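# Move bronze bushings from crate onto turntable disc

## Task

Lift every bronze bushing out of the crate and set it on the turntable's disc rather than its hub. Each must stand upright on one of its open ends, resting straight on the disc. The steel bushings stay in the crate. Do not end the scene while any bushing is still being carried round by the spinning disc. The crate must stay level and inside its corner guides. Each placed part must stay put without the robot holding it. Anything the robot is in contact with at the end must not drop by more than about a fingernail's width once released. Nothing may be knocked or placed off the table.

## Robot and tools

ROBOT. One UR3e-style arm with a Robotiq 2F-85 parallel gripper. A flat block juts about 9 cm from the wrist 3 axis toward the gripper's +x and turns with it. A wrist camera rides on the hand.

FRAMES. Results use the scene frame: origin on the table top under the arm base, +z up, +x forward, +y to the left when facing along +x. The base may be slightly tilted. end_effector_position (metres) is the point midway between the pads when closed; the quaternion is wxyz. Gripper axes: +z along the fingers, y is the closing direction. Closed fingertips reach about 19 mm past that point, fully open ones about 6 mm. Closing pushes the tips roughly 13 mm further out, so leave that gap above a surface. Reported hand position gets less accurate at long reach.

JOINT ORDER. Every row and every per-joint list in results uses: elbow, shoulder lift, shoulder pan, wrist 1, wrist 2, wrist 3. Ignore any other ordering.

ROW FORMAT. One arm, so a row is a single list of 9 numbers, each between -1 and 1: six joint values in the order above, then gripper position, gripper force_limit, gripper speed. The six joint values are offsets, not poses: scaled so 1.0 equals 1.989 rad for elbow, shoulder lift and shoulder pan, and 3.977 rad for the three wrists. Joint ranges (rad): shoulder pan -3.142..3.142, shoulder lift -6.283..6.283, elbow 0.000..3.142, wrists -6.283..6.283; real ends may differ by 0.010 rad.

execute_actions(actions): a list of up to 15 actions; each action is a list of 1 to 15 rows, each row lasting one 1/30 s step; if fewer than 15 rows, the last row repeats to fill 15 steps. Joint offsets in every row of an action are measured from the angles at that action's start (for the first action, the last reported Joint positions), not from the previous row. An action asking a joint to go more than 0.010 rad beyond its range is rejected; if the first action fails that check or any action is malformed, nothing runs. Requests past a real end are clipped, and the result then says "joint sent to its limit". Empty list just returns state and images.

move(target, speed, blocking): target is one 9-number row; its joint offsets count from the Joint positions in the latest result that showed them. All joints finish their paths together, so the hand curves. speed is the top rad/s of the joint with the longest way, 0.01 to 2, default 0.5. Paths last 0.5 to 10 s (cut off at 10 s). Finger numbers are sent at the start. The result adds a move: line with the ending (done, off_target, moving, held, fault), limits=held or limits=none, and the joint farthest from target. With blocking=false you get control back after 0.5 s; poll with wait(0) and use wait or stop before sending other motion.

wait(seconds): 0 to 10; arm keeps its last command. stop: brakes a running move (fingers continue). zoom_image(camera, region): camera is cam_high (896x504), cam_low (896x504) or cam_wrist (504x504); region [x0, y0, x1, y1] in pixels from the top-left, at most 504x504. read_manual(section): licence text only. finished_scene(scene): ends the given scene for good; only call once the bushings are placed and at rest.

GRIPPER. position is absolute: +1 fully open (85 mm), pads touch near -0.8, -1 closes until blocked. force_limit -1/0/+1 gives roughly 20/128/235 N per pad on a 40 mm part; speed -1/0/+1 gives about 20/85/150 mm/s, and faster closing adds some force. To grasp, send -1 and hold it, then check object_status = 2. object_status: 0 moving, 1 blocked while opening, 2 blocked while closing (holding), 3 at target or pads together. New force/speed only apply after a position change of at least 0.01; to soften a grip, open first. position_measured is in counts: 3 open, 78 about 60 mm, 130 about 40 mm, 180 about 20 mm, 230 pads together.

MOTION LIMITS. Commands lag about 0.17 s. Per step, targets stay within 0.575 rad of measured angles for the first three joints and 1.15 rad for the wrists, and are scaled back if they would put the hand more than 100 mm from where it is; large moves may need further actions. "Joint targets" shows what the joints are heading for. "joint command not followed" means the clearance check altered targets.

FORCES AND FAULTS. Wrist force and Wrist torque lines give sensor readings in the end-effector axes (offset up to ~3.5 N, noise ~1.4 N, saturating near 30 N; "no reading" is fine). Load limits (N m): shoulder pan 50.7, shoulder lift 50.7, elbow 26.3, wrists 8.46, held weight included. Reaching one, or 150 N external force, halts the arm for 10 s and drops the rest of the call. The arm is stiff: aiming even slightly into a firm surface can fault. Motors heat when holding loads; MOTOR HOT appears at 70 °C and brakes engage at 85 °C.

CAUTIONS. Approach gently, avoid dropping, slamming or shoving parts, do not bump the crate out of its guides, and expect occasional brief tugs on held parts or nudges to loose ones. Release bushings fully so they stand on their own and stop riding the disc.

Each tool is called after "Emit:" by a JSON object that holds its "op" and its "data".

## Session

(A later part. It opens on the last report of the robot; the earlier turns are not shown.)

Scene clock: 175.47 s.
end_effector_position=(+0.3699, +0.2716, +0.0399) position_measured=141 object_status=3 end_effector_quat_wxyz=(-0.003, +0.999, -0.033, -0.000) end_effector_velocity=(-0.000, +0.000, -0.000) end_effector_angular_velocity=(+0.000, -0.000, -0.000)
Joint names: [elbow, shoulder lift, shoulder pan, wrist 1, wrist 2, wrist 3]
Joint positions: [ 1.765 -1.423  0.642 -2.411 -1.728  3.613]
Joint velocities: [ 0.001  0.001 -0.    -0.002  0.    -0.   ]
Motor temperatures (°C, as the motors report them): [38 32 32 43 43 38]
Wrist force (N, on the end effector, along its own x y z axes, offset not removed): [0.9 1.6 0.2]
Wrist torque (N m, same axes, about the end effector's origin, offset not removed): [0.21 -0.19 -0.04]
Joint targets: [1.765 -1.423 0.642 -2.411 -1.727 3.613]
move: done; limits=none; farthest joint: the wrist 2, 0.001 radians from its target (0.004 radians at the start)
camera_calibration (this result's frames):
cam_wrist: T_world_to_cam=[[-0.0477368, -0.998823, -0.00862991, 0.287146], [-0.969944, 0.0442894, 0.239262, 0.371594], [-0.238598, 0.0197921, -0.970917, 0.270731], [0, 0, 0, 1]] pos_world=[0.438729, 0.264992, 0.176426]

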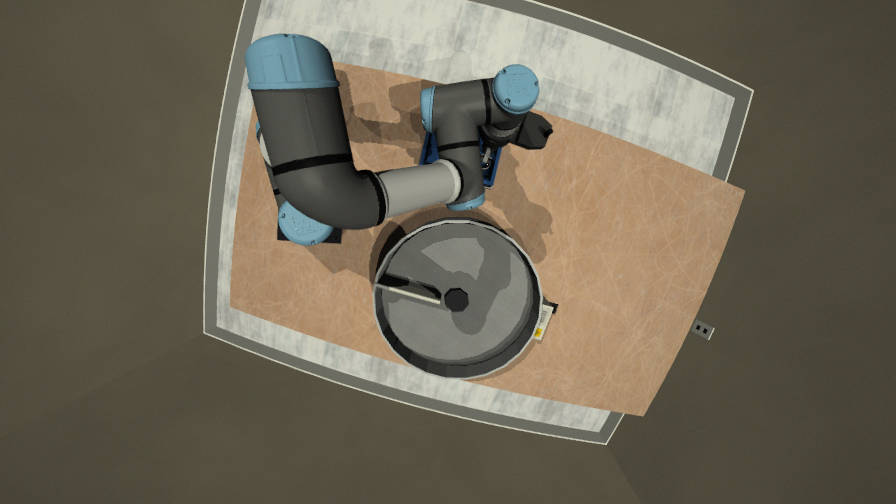

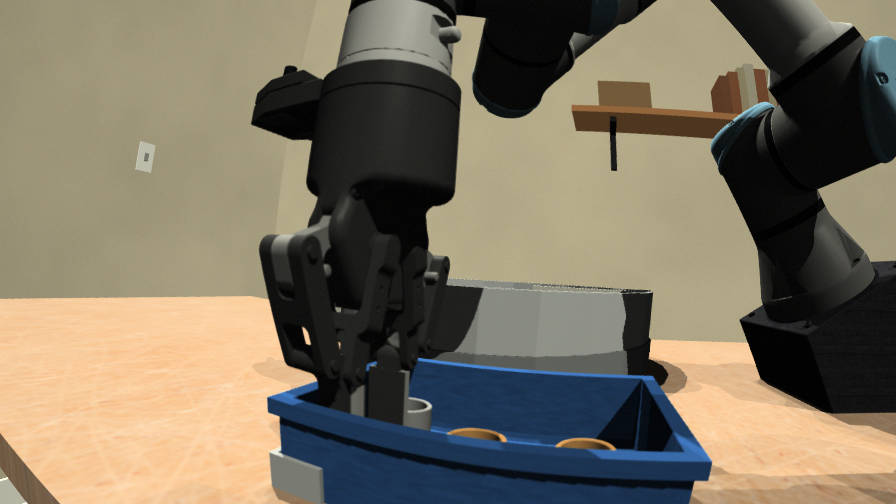

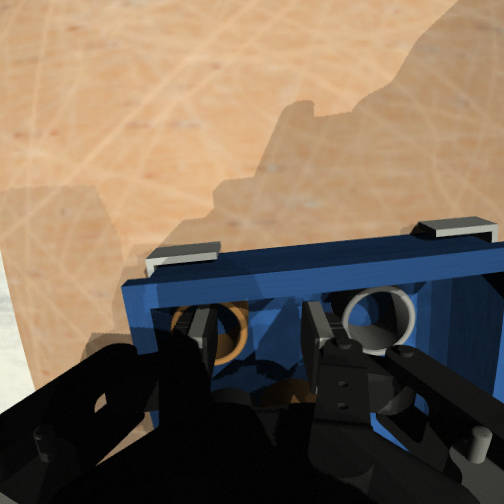

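Emit:
{"op": "move", "data": {"target": [0,0,0,0,0,0,-1,-0.6,-0.8]}}

Emit:
{"op": "move", "data": {"target": [-0.03,-0.09,0.02,0.07,-0.007,0.008,-1,-0.6,-0.8], "speed": 0.15}}

Scene clock: 179.23 s.
end_effector_position=(+0.3699, +0.2716, +0.0398) position_measured=214 object_status=2 end_effector_quat_wxyz=(-0.003, +0.999, -0.033, -0.000) end_effector_velocity=(-0.000, -0.000, -0.000) end_effector_angular_velocity=(-0.000, +0.000, -0.000)
Joint names: [elbow, shoulder lift, shoulder pan, wrist 1, wrist 2, wrist 3]
Joint positions: [ 1.765 -1.423  0.642 -2.411 -1.728  3.613]
Joint velocities: [ 0.001 -0.    -0.     0.    -0.    -0.   ]
Motor temperatures (°C, as the motors report them): [38 32 32 43 43 38]
Wrist force (N, on the end effector, along its own x y z axes, offset not removed): [0.7 1.5 0.0]
Wrist torque (N m, same axes, about the end effector's origin, offset not removed): [0.11 -0.14 0.01]
Joint targets: [1.765 -1.423 0.642 -2.411 -1.728 3.613]
move: done; limits=none; farthest joint: the shoulder pan, 0.000 radians from its target (0.000 radians at the start)
camera_calibration (this result's frames):
cam_wrist: T_world_to_cam=[[-0.047725, -0.998823, -0.00860928, 0.287128], [-0.969933, 0.0442819, 0.23931, 0.371583], [-0.238647, 0.0197715, -0.970905, 0.270736], [0, 0, 0, 1]] pos_world=[0.438724, 0.264983, 0.176407]

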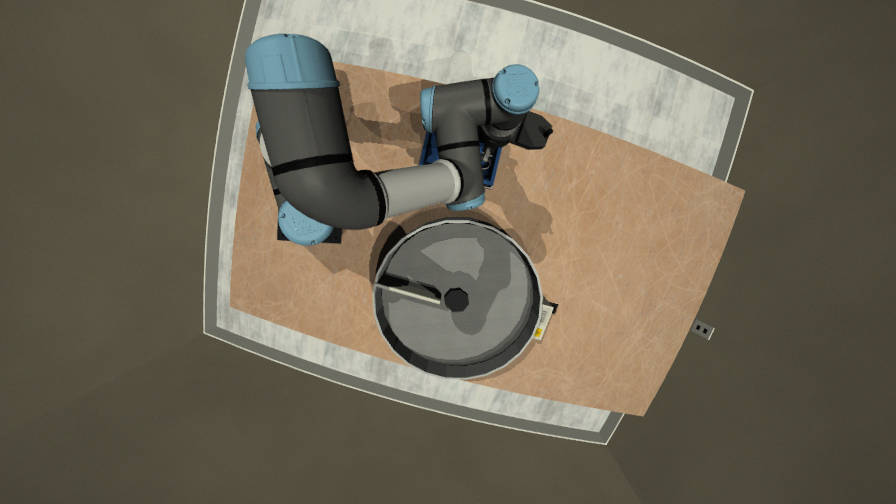

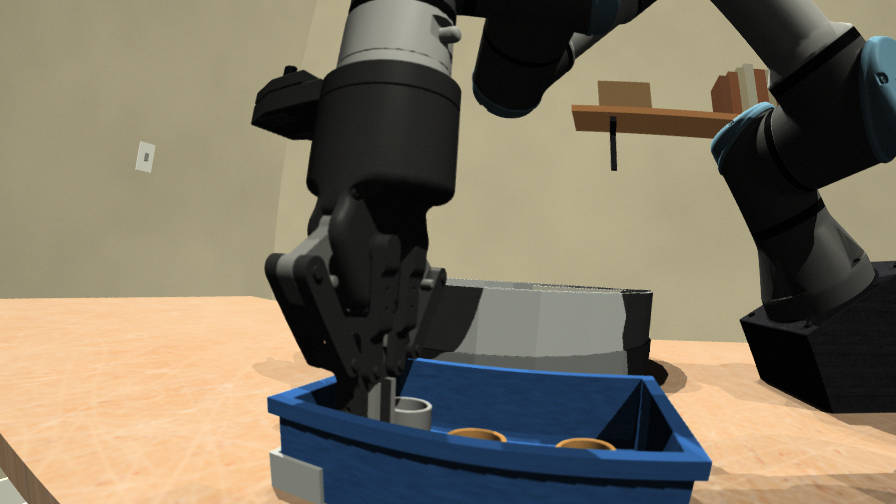

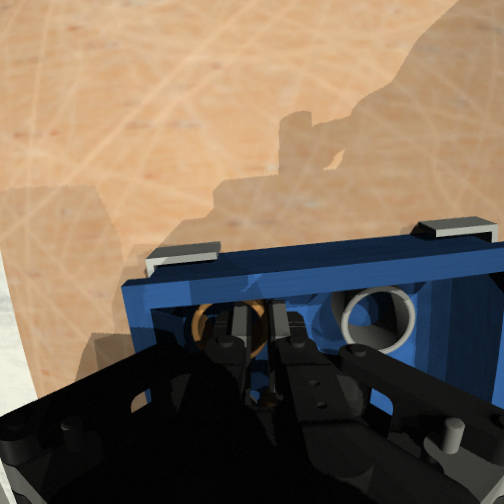

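Scene clock: 181.57 s.
end_effector_position=(+0.3548, +0.2634, +0.1012) position_measured=214 object_status=2 end_effector_quat_wxyz=(+0.008, +0.999, -0.028, -0.013) end_effector_velocity=(-0.001, +0.000, +0.001) end_effector_angular_velocity=(+0.001, +0.001, +0.001)
Joint names: [elbow, shoulder lift, shoulder pan, wrist 1, wrist 2, wrist 3]
Joint positions: [ 1.705 -1.602  0.682 -2.132 -1.755  3.645]
Joint velocities: [-0.    -0.002  0.002  0.003  0.     0.   ]
Motor temperatures (°C, as the motors report them): [38 32 32 43 43 38]
Wrist force (N, on the end effector, along its own x y z axes, offset not removed): [1.0 1.0 0.3]
Wrist torque (N m, same axes, about the end effector's origin, offset not removed): [0.10 -0.14 0.03]
Joint targets: [1.705 -1.602 0.682 -2.132 -1.755 3.645]
move: done; limits=none; farthest joint: the wrist 2, 0.001 radians from its target (0.028 radians at the start)
camera_calibration (this result's frames):
cam_wrist: T_world_to_cam=[[-0.0377527, -0.999178, 0.0147556, 0.273021], [-0.963735, 0.0403092, 0.263798, 0.339015], [-0.264176, -0.00426145, -0.964465, 0.341622], [0, 0, 0, 1]] pos_world=[0.427277, 0.260587, 0.236023]

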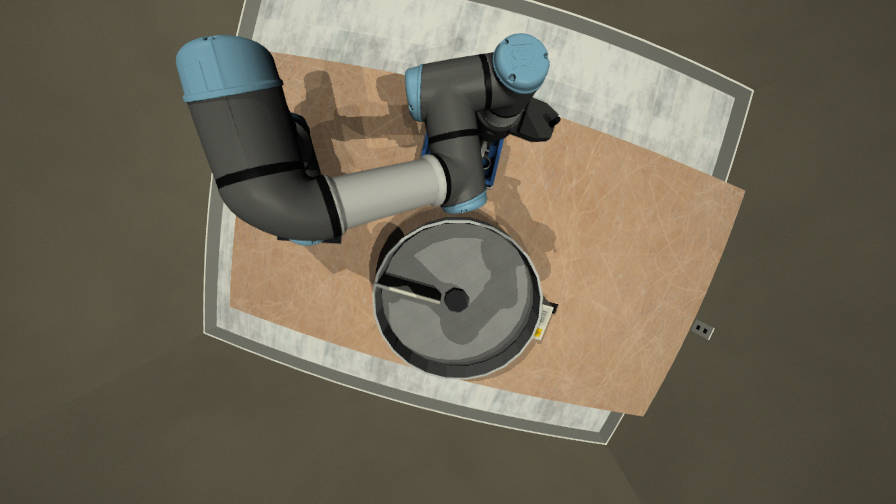

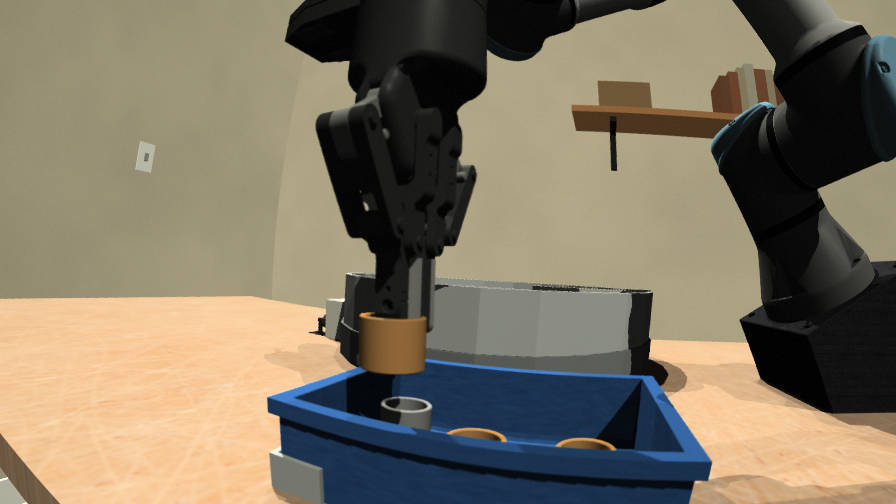

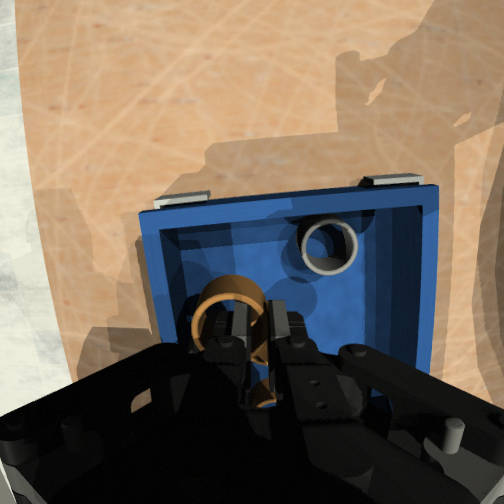

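Emit:
{"op": "move", "data": {"target": [-0.03,-0.12,0,0.03,0,0,-1,-0.6,-0.8], "speed": 0.5}}

Emit:
{"op": "move", "data": {"target": [0.02,-0.1725,-0.757,0.179,0.1645,0,-1,-0.6,-0.8], "speed": 0.6}}

Scene clock: 195.37 s.
end_effector_position=(+0.3777, +0.2554, +0.1940) position_measured=214 object_status=2 end_effector_quat_wxyz=(-0.032, +0.996, -0.044, +0.065) end_effector_velocity=(+0.000, -0.000, +0.001) end_effector_angular_velocity=(+0.000, -0.001, -0.001)
Joint names: [elbow, shoulder lift, shoulder pan, wrist 1, wrist 2, wrist 3]
Joint positions: [ 1.645 -1.84   0.682 -2.013 -1.755  3.645]
Joint velocities: [ 0.    -0.003 -0.     0.001 -0.     0.   ]
Motor temperatures (°C, as the motors report them): [38 32 32 43 43 38]
Wrist force (N, on the end effector, along its own x y z axes, offset not removed): [0.7 1.7 0.6]
Wrist torque (N m, same axes, about the end effector's origin, offset not removed): [0.23 -0.16 0.01]
Joint targets: [1.645 -1.840 0.682 -2.013 -1.755 3.645]
move: done; limits=none; farthest joint: the shoulder lift, 0.001 radians from its target (0.239 radians at the start)
camera_calibration (this result's frames):
cam_wrist: T_world_to_cam=[[-0.0657444, -0.995473, -0.068642, 0.290302], [-0.992067, 0.0578223, 0.111626, 0.372671], [-0.107152, 0.0754362, -0.991377, 0.362663], [0, 0, 0, 1]] pos_world=[0.42766, 0.240081, 0.337862]

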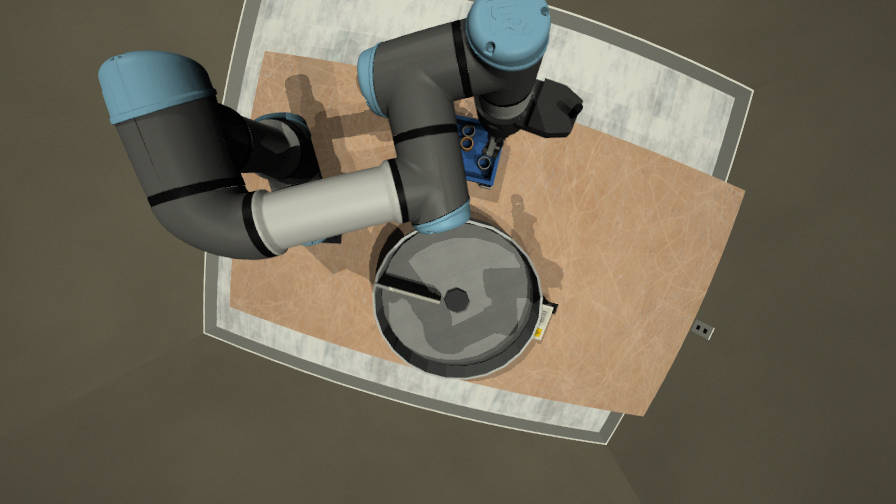

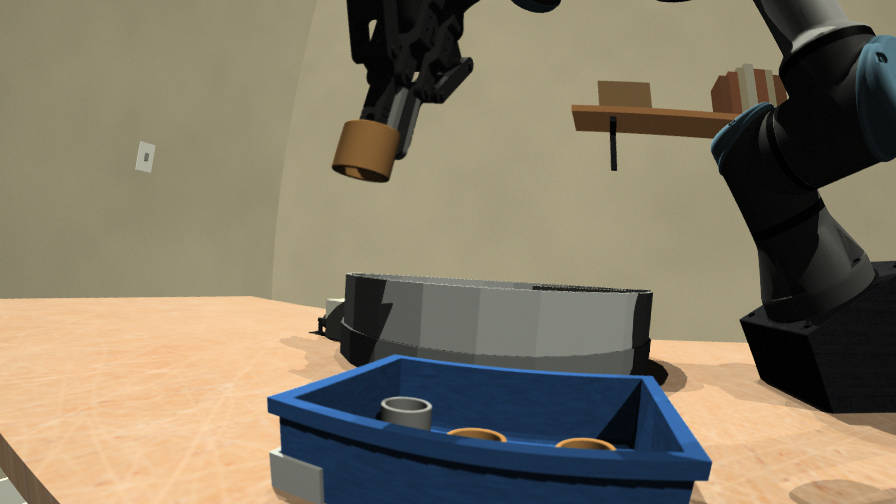

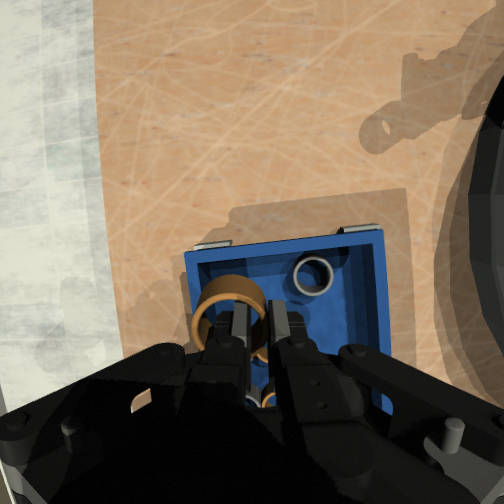

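Scene clock: 198.57 s.
end_effector_position=(+0.3896, -0.0157, +0.1742) position_measured=214 object_status=2 end_effector_quat_wxyz=(-0.003, +0.742, -0.670, -0.004) end_effector_velocity=(-0.000, -0.000, -0.000) end_effector_angular_velocity=(+0.000, -0.000, -0.003)
Joint names: [elbow, shoulder lift, shoulder pan, wrist 1, wrist 2, wrist 3]
Joint positions: [ 1.685 -2.183 -0.823 -1.301 -1.101  3.645]
Joint velocities: [ 0.001 -0.    -0.003  0.001  0.001  0.   ]
Motor temperatures (°C, as the motors report them): [38 32 32 43 43 38]
Wrist force (N, on the end effector, along its own x y z axes, offset not removed): [1.1 1.5 0.5]
Wrist torque (N m, same axes, about the end effector's origin, offset not removed): [0.19 -0.22 0.01]
Joint targets: [1.685 -2.183 -0.823 -1.301 -1.101 3.645]
move: done; limits=none; farthest joint: the shoulder pan, 0.000 radians from its target (1.505 radians at the start)
camera_calibration (this result's frames):
cam_wrist: T_world_to_cam=[[-0.992809, -0.119702, -0.00112048, 0.383033], [-0.116247, 0.961828, 0.247736, 0.0516027], [-0.0285769, 0.246085, -0.968827, 0.332896], [0, 0, 0, 1]] pos_world=[0.395791, -0.0857033, 0.310164]

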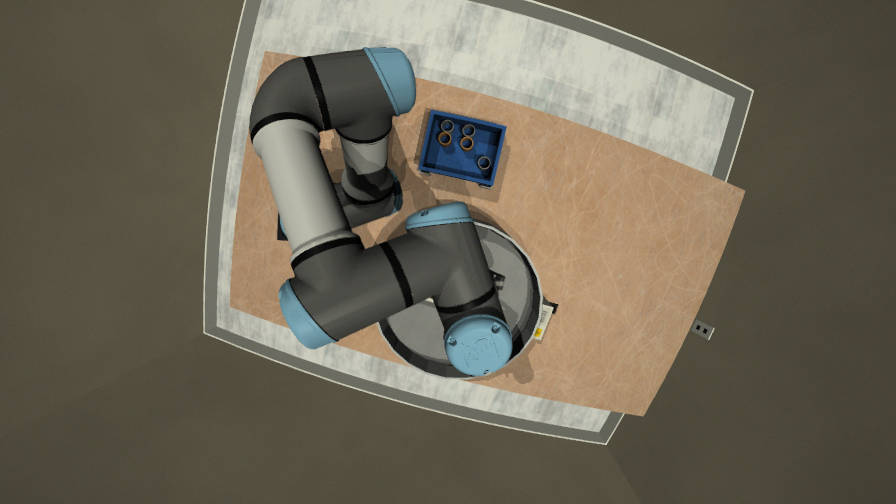

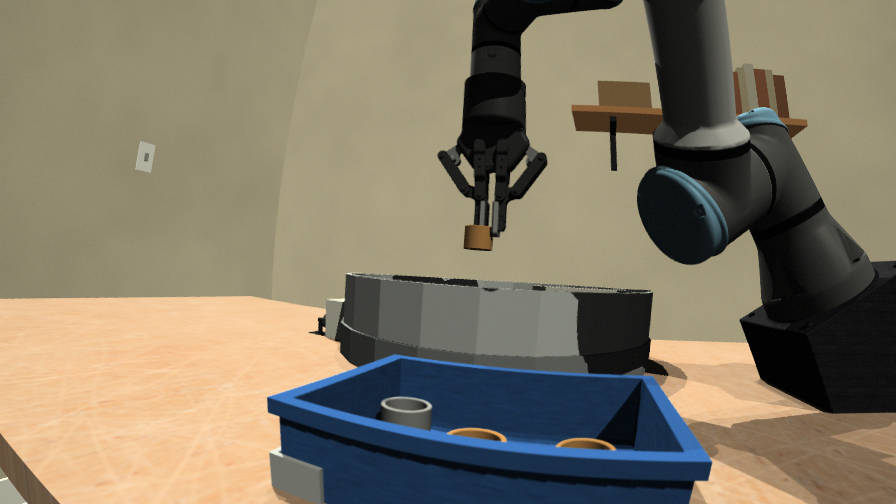

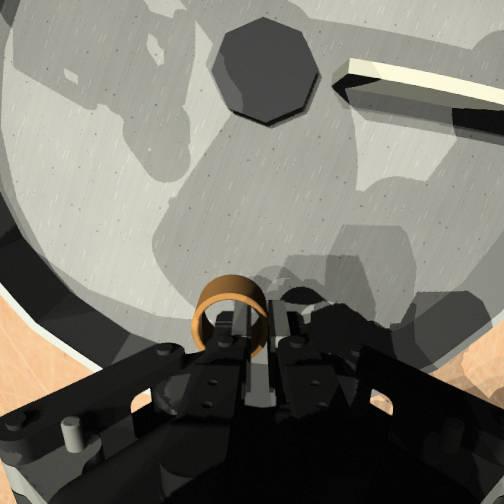

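Emit:
{"op": "move", "data": {"target": [0.159,0.056,0.105,-0.132,-0.0142,0,-1,-0.6,-0.8], "speed": 0.25}}

Scene clock: 207.37 s.
end_effector_position=(+0.3901, -0.0153, +0.0999) position_measured=214 object_status=2 end_effector_quat_wxyz=(-0.003, +0.812, -0.583, -0.002) end_effector_velocity=(-0.000, -0.000, -0.000) end_effector_angular_velocity=(-0.001, +0.000, +0.000)
Joint names: [elbow, shoulder lift, shoulder pan, wrist 1, wrist 2, wrist 3]
Joint positions: [ 2.001 -2.072 -0.615 -1.826 -1.158  3.645]
Joint velocities: [ 0.001  0.001 -0.    -0.002 -0.     0.   ]
Motor temperatures (°C, as the motors report them): [38 32 32 43 43 38]
Wrist force (N, on the end effector, along its own x y z axes, offset not removed): [0.8 1.9 0.2]
Wrist torque (N m, same axes, about the end effector's origin, offset not removed): [0.28 -0.14 0.02]
Joint targets: [2.001 -2.072 -0.614 -1.826 -1.158 3.645]
move: done; limits=none; farthest joint: the shoulder pan, 0.000 radians from its target (0.209 radians at the start)
camera_calibration (this result's frames):
cam_wrist: T_world_to_cam=[[-0.941745, -0.336296, -0.00470047, 0.360643], [-0.327032, 0.912359, 0.246274, 0.15131], [-0.0785326, 0.233465, -0.969189, 0.28013], [0, 0, 0, 1]] pos_world=[0.411116, -0.0821668, 0.23593]

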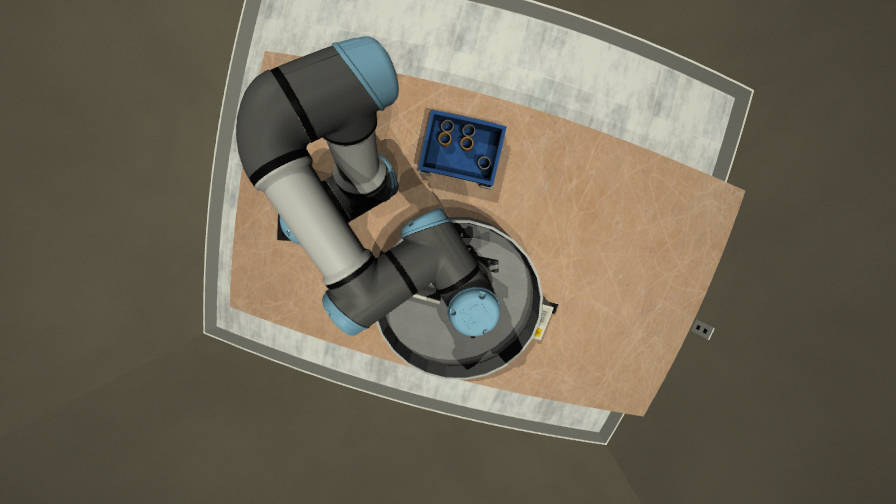

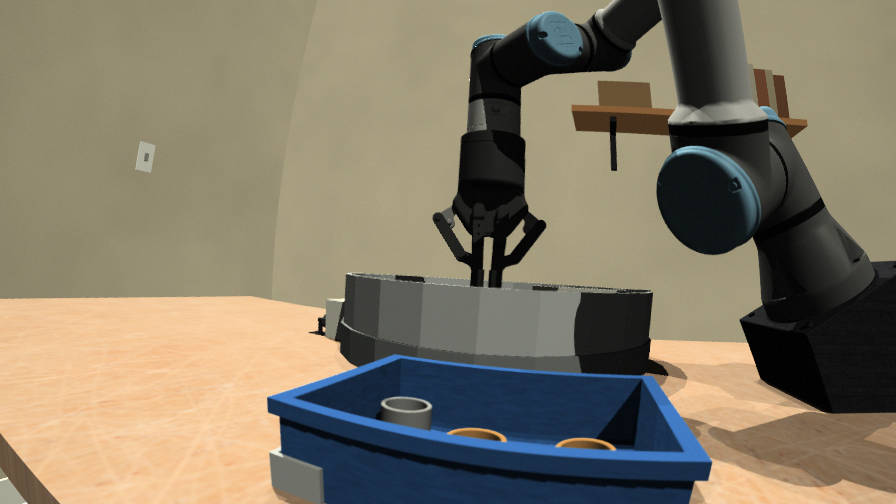

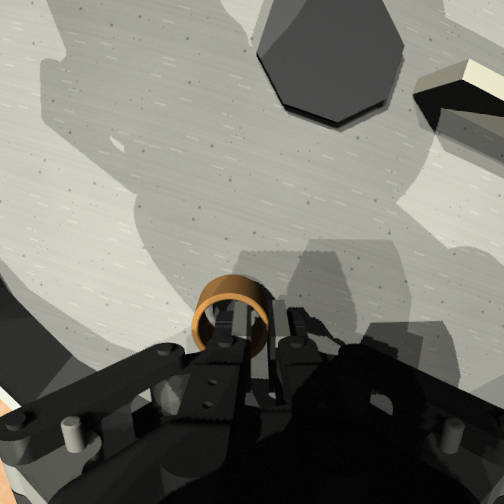

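Emit:
{"op": "move", "data": {"target": [0.022,0.011,0.013,-0.019,-0.002,0,-1,-0.6,-0.8], "speed": 0.03}}

Emit:
{"op": "zoom_image", "data": {"camera": "cam_wrist", "region": [130, 220, 400, 400]}}

Scene clock: 213.20 s.
end_effector_position=(+0.3886, -0.0137, +0.0883) position_measured=214 object_status=2 end_effector_quat_wxyz=(-0.004, +0.820, -0.573, -0.003) end_effector_velocity=(-0.000, -0.000, -0.000) end_effector_angular_velocity=(-0.000, -0.000, +0.001)
Joint names: [elbow, shoulder lift, shoulder pan, wrist 1, wrist 2, wrist 3]
Joint positions: [ 2.045 -2.05  -0.589 -1.902 -1.166  3.645]
Joint velocities: [ 0.001  0.     0.    -0.002 -0.    -0.   ]
Motor temperatures (°C, as the motors report them): [38 32 32 43 43 38]
Wrist force (N, on the end effector, along its own x y z axes, offset not removed): [0.9 1.6 0.2]
Wrist torque (N m, same axes, about the end effector's origin, offset not removed): [0.21 -0.16 0.02]
Joint targets: [2.045 -2.050 -0.589 -1.902 -1.166 3.645]
move: done; limits=none; farthest joint: the shoulder pan, 0.000 radians from its target (0.025 radians at the start)
camera_calibration (this result's frames):
cam_wrist: T_world_to_cam=[[-0.932573, -0.360948, -0.00501566, 0.355852], [-0.35093, 0.90326, 0.24692, 0.161279], [-0.0845948, 0.232031, -0.969023, 0.270792], [0, 0, 0, 1]] pos_world=[0.411364, -0.0800652, 0.224365]

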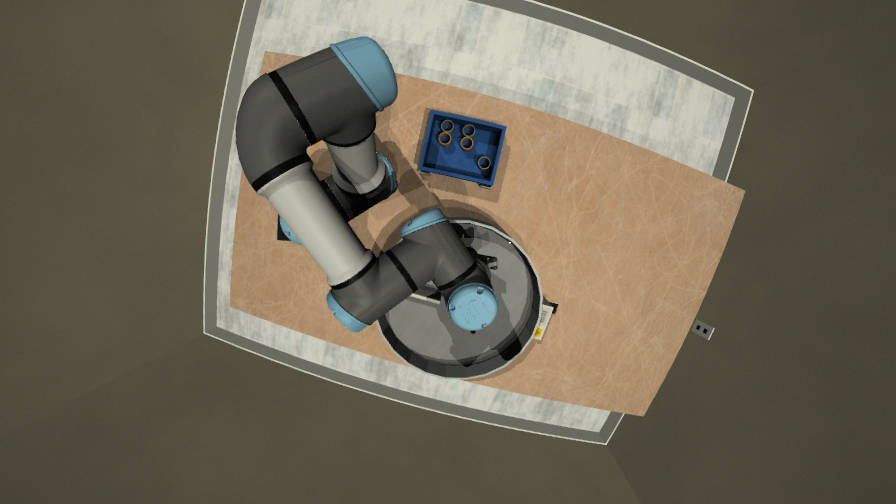

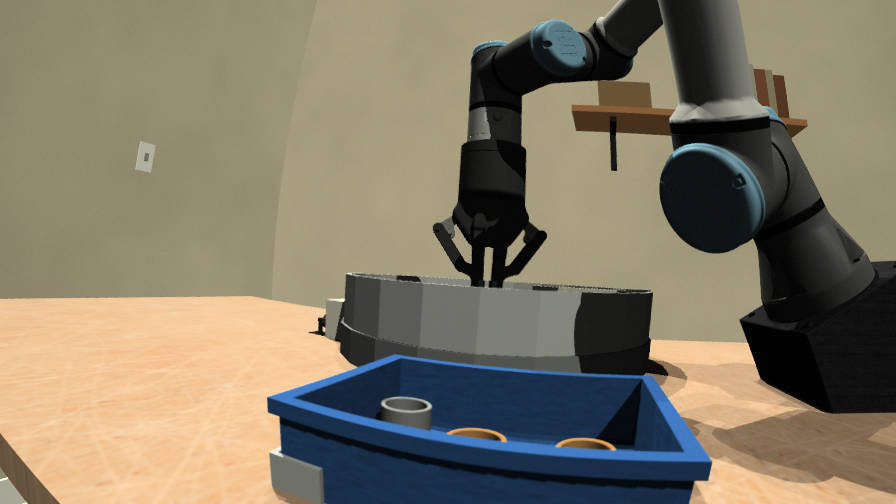

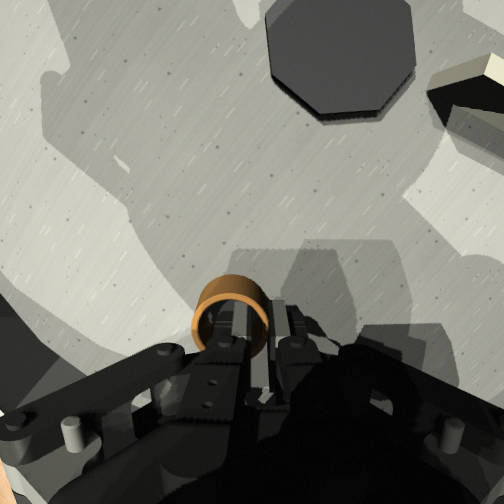

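Region (130, 220, 400, 400) of cam_wrist's 504x504 image, scaled by 1.867, with more detail than that image has.

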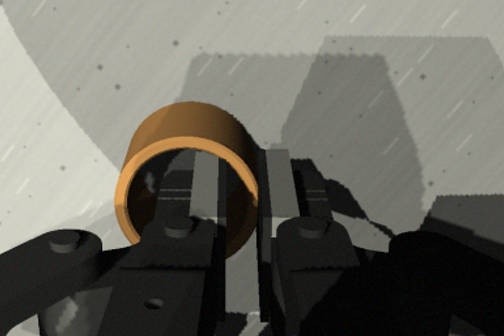

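Emit:
{"op": "move", "data": {"target": [0.012,0.007,0.007,-0.0115,-0.001,0,-1,-0.6,-0.8], "speed": 0.015}}

Scene clock: 218.73 s.
end_effector_position=(+0.3884, -0.0131, +0.0821) position_measured=214 object_status=2 end_effector_quat_wxyz=(-0.004, +0.824, -0.566, -0.001) end_effector_velocity=(-0.000, -0.000, -0.000) end_effector_angular_velocity=(+0.000, +0.000, -0.000)
Joint names: [elbow, shoulder lift, shoulder pan, wrist 1, wrist 2, wrist 3]
Joint positions: [ 2.069 -2.036 -0.575 -1.947 -1.17   3.645]
Joint velocities: [ 0.001  0.001  0.    -0.002  0.     0.   ]
Motor temperatures (°C, as the motors report them): [38 32 32 43 43 38]
Wrist force (N, on the end effector, along its own x y z axes, offset not removed): [-0.4 3.2 -30.0]
Wrist torque (N m, same axes, about the end effector's origin, offset not removed): [0.11 -0.09 0.01]
Joint targets: [2.069 -2.036 -0.575 -1.947 -1.170 3.645]
move: done; limits=none; farthest joint: the wrist 1, 0.001 radians from its target (0.046 radians at the start)
camera_calibration (this result's frames):
cam_wrist: T_world_to_cam=[[-0.926982, -0.375045, -0.00677615, 0.353585], [-0.365144, 0.898081, 0.245193, 0.167806], [-0.0858727, 0.229764, -0.969451, 0.265041], [0, 0, 0, 1]] pos_world=[0.4118, -0.0789898, 0.218196]

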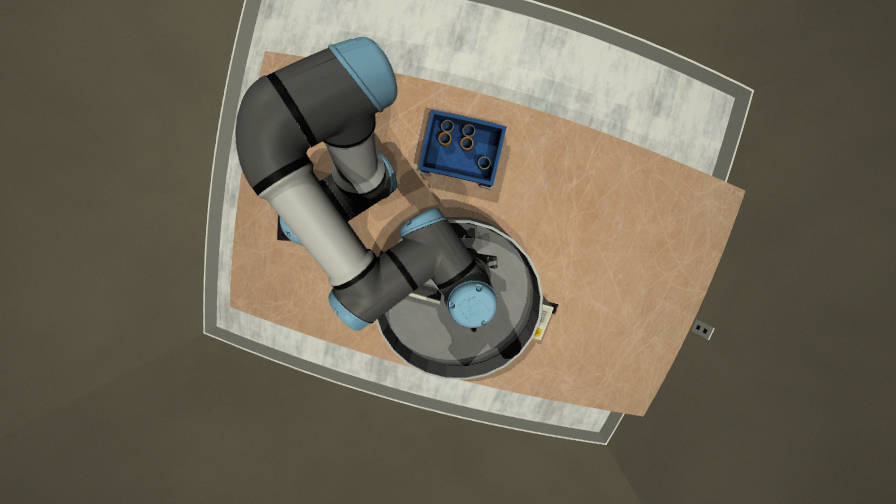

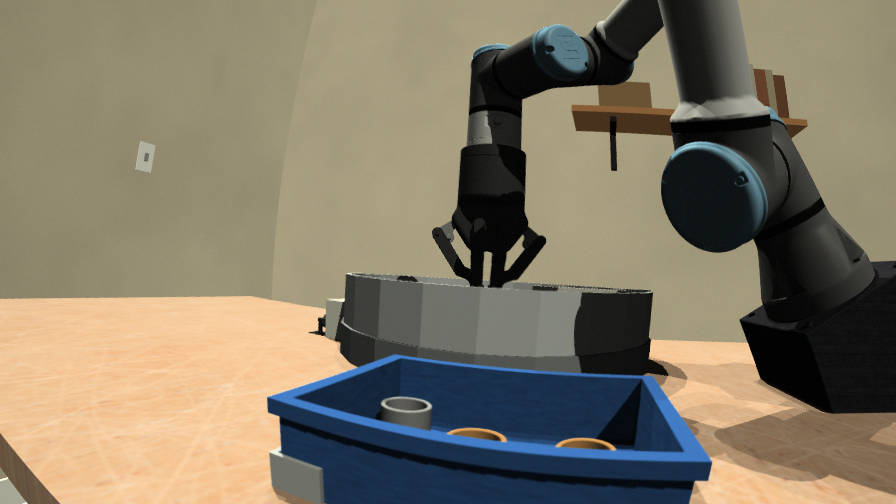

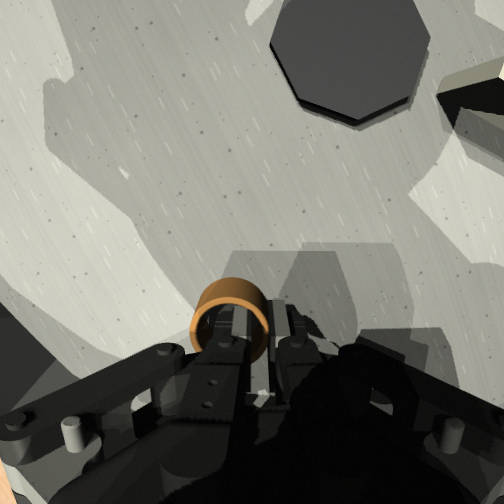

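Emit:
{"op": "move", "data": {"target": [-0.004,-0.002,-0.002,0.004,0,0,-0.6,-0.6,0.5], "speed": 0.1}}

Emit:
{"op": "move", "data": {"target": [-0.19,-0.07,-0.12,0.16,0.017,0,-0.6,-0.6,0.5], "speed": 0.5}}

Scene clock: 222.60 s.
end_effector_position=(+0.3881, -0.0133, +0.0839) position_measured=205 object_status=3 end_effector_quat_wxyz=(-0.003, +0.823, -0.568, -0.002) end_effector_velocity=(-0.000, -0.000, +0.000) end_effector_angular_velocity=(-0.000, +0.000, -0.001)
Joint names: [elbow, shoulder lift, shoulder pan, wrist 1, wrist 2, wrist 3]
Joint positions: [ 2.061 -2.04  -0.579 -1.931 -1.17   3.645]
Joint velocities: [-0.001 -0.001 -0.001  0.002  0.    -0.   ]
Motor temperatures (°C, as the motors report them): [38 32 32 43 43 38]
Wrist force (N, on the end effector, along its own x y z axes, offset not removed): [0.7 1.2 0.1]
Wrist torque (N m, same axes, about the end effector's origin, offset not removed): [0.15 -0.15 0.00]
Joint targets: [2.061 -2.040 -0.579 -1.931 -1.170 3.645]
move: done; limits=none; farthest joint: the shoulder pan, 0.000 radians from its target (0.004 radians at the start)
camera_calibration (this result's frames):
cam_wrist: T_world_to_cam=[[-0.92883, -0.370479, -0.00454639, 0.35382], [-0.360093, 0.899767, 0.246479, 0.165364], [-0.0872246, 0.230574, -0.969137, 0.267366], [0, 0, 0, 1]] pos_world=[0.411506, -0.0793534, 0.219964]

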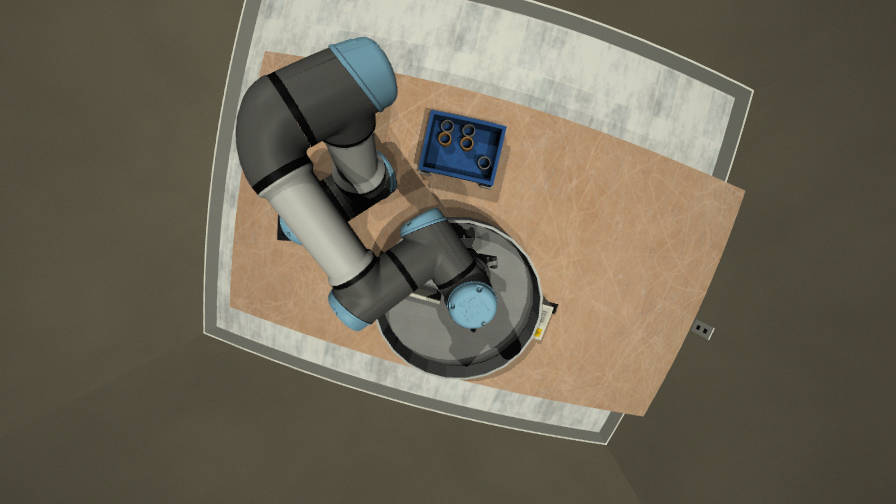

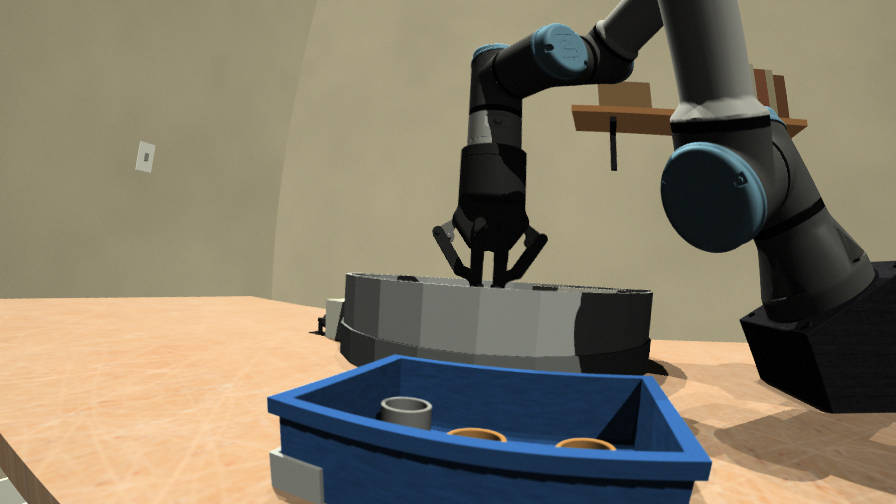

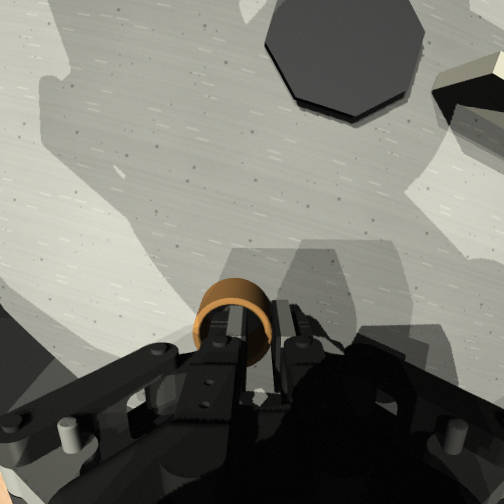

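Scene clock: 224.53 s.
end_effector_position=(+0.3888, -0.0135, +0.1734) position_measured=205 object_status=3 end_effector_quat_wxyz=(-0.004, +0.743, -0.670, -0.008) end_effector_velocity=(+0.000, +0.000, +0.001) end_effector_angular_velocity=(-0.001, -0.000, +0.000)
Joint names: [elbow, shoulder lift, shoulder pan, wrist 1, wrist 2, wrist 3]
Joint positions: [ 1.683 -2.179 -0.817 -1.295 -1.102  3.645]
Joint velocities: [-0.002 -0.001 -0.     0.002 -0.     0.   ]
Motor temperatures (°C, as the motors report them): [38 32 32 43 43 38]
Wrist force (N, on the end effector, along its own x y z axes, offset not removed): [0.9 0.8 -0.1]
Wrist torque (N m, same axes, about the end effector's origin, offset not removed): [0.12 -0.16 0.02]
Joint targets: [1.683 -2.179 -0.817 -1.295 -1.102 3.645]
move: done; limits=none; farthest joint: the wrist 1, 0.001 radians from its target (0.637 radians at the start)
camera_calibration (this result's frames):
cam_wrist: T_world_to_cam=[[-0.992612, -0.121296, 0.00285214, 0.381717], [-0.116524, 0.959581, 0.256177, 0.0481754], [-0.0338101, 0.253952, -0.966626, 0.333355], [0, 0, 0, 1]] pos_world=[0.395781, -0.0845835, 0.308799]

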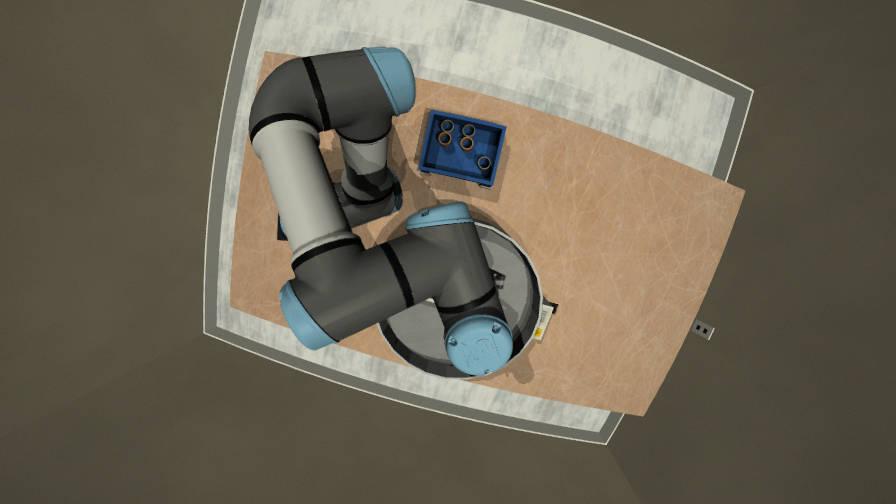

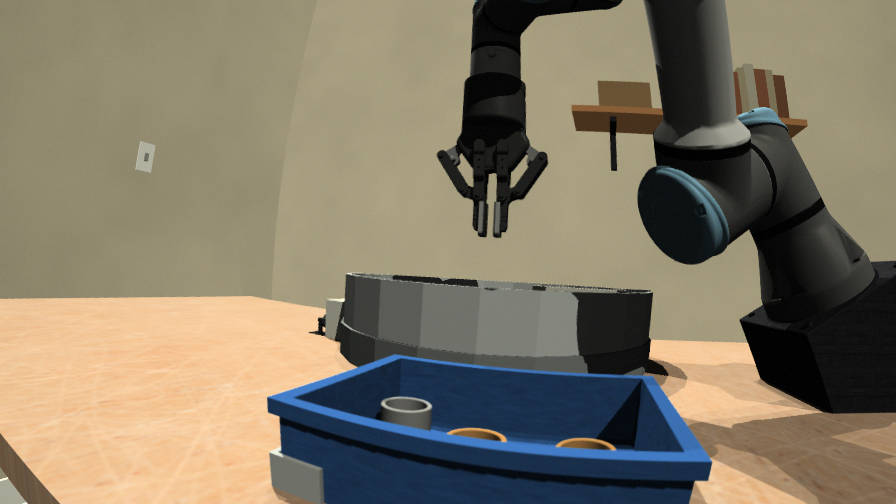

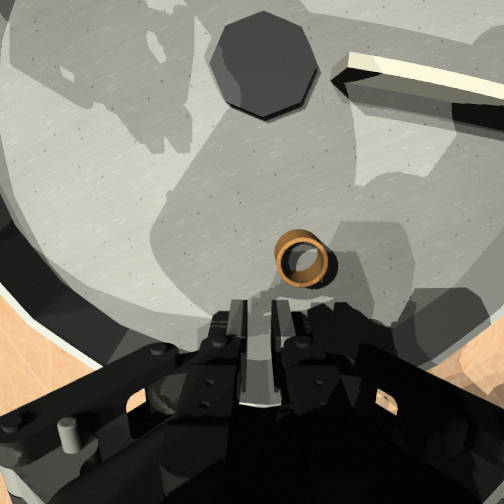

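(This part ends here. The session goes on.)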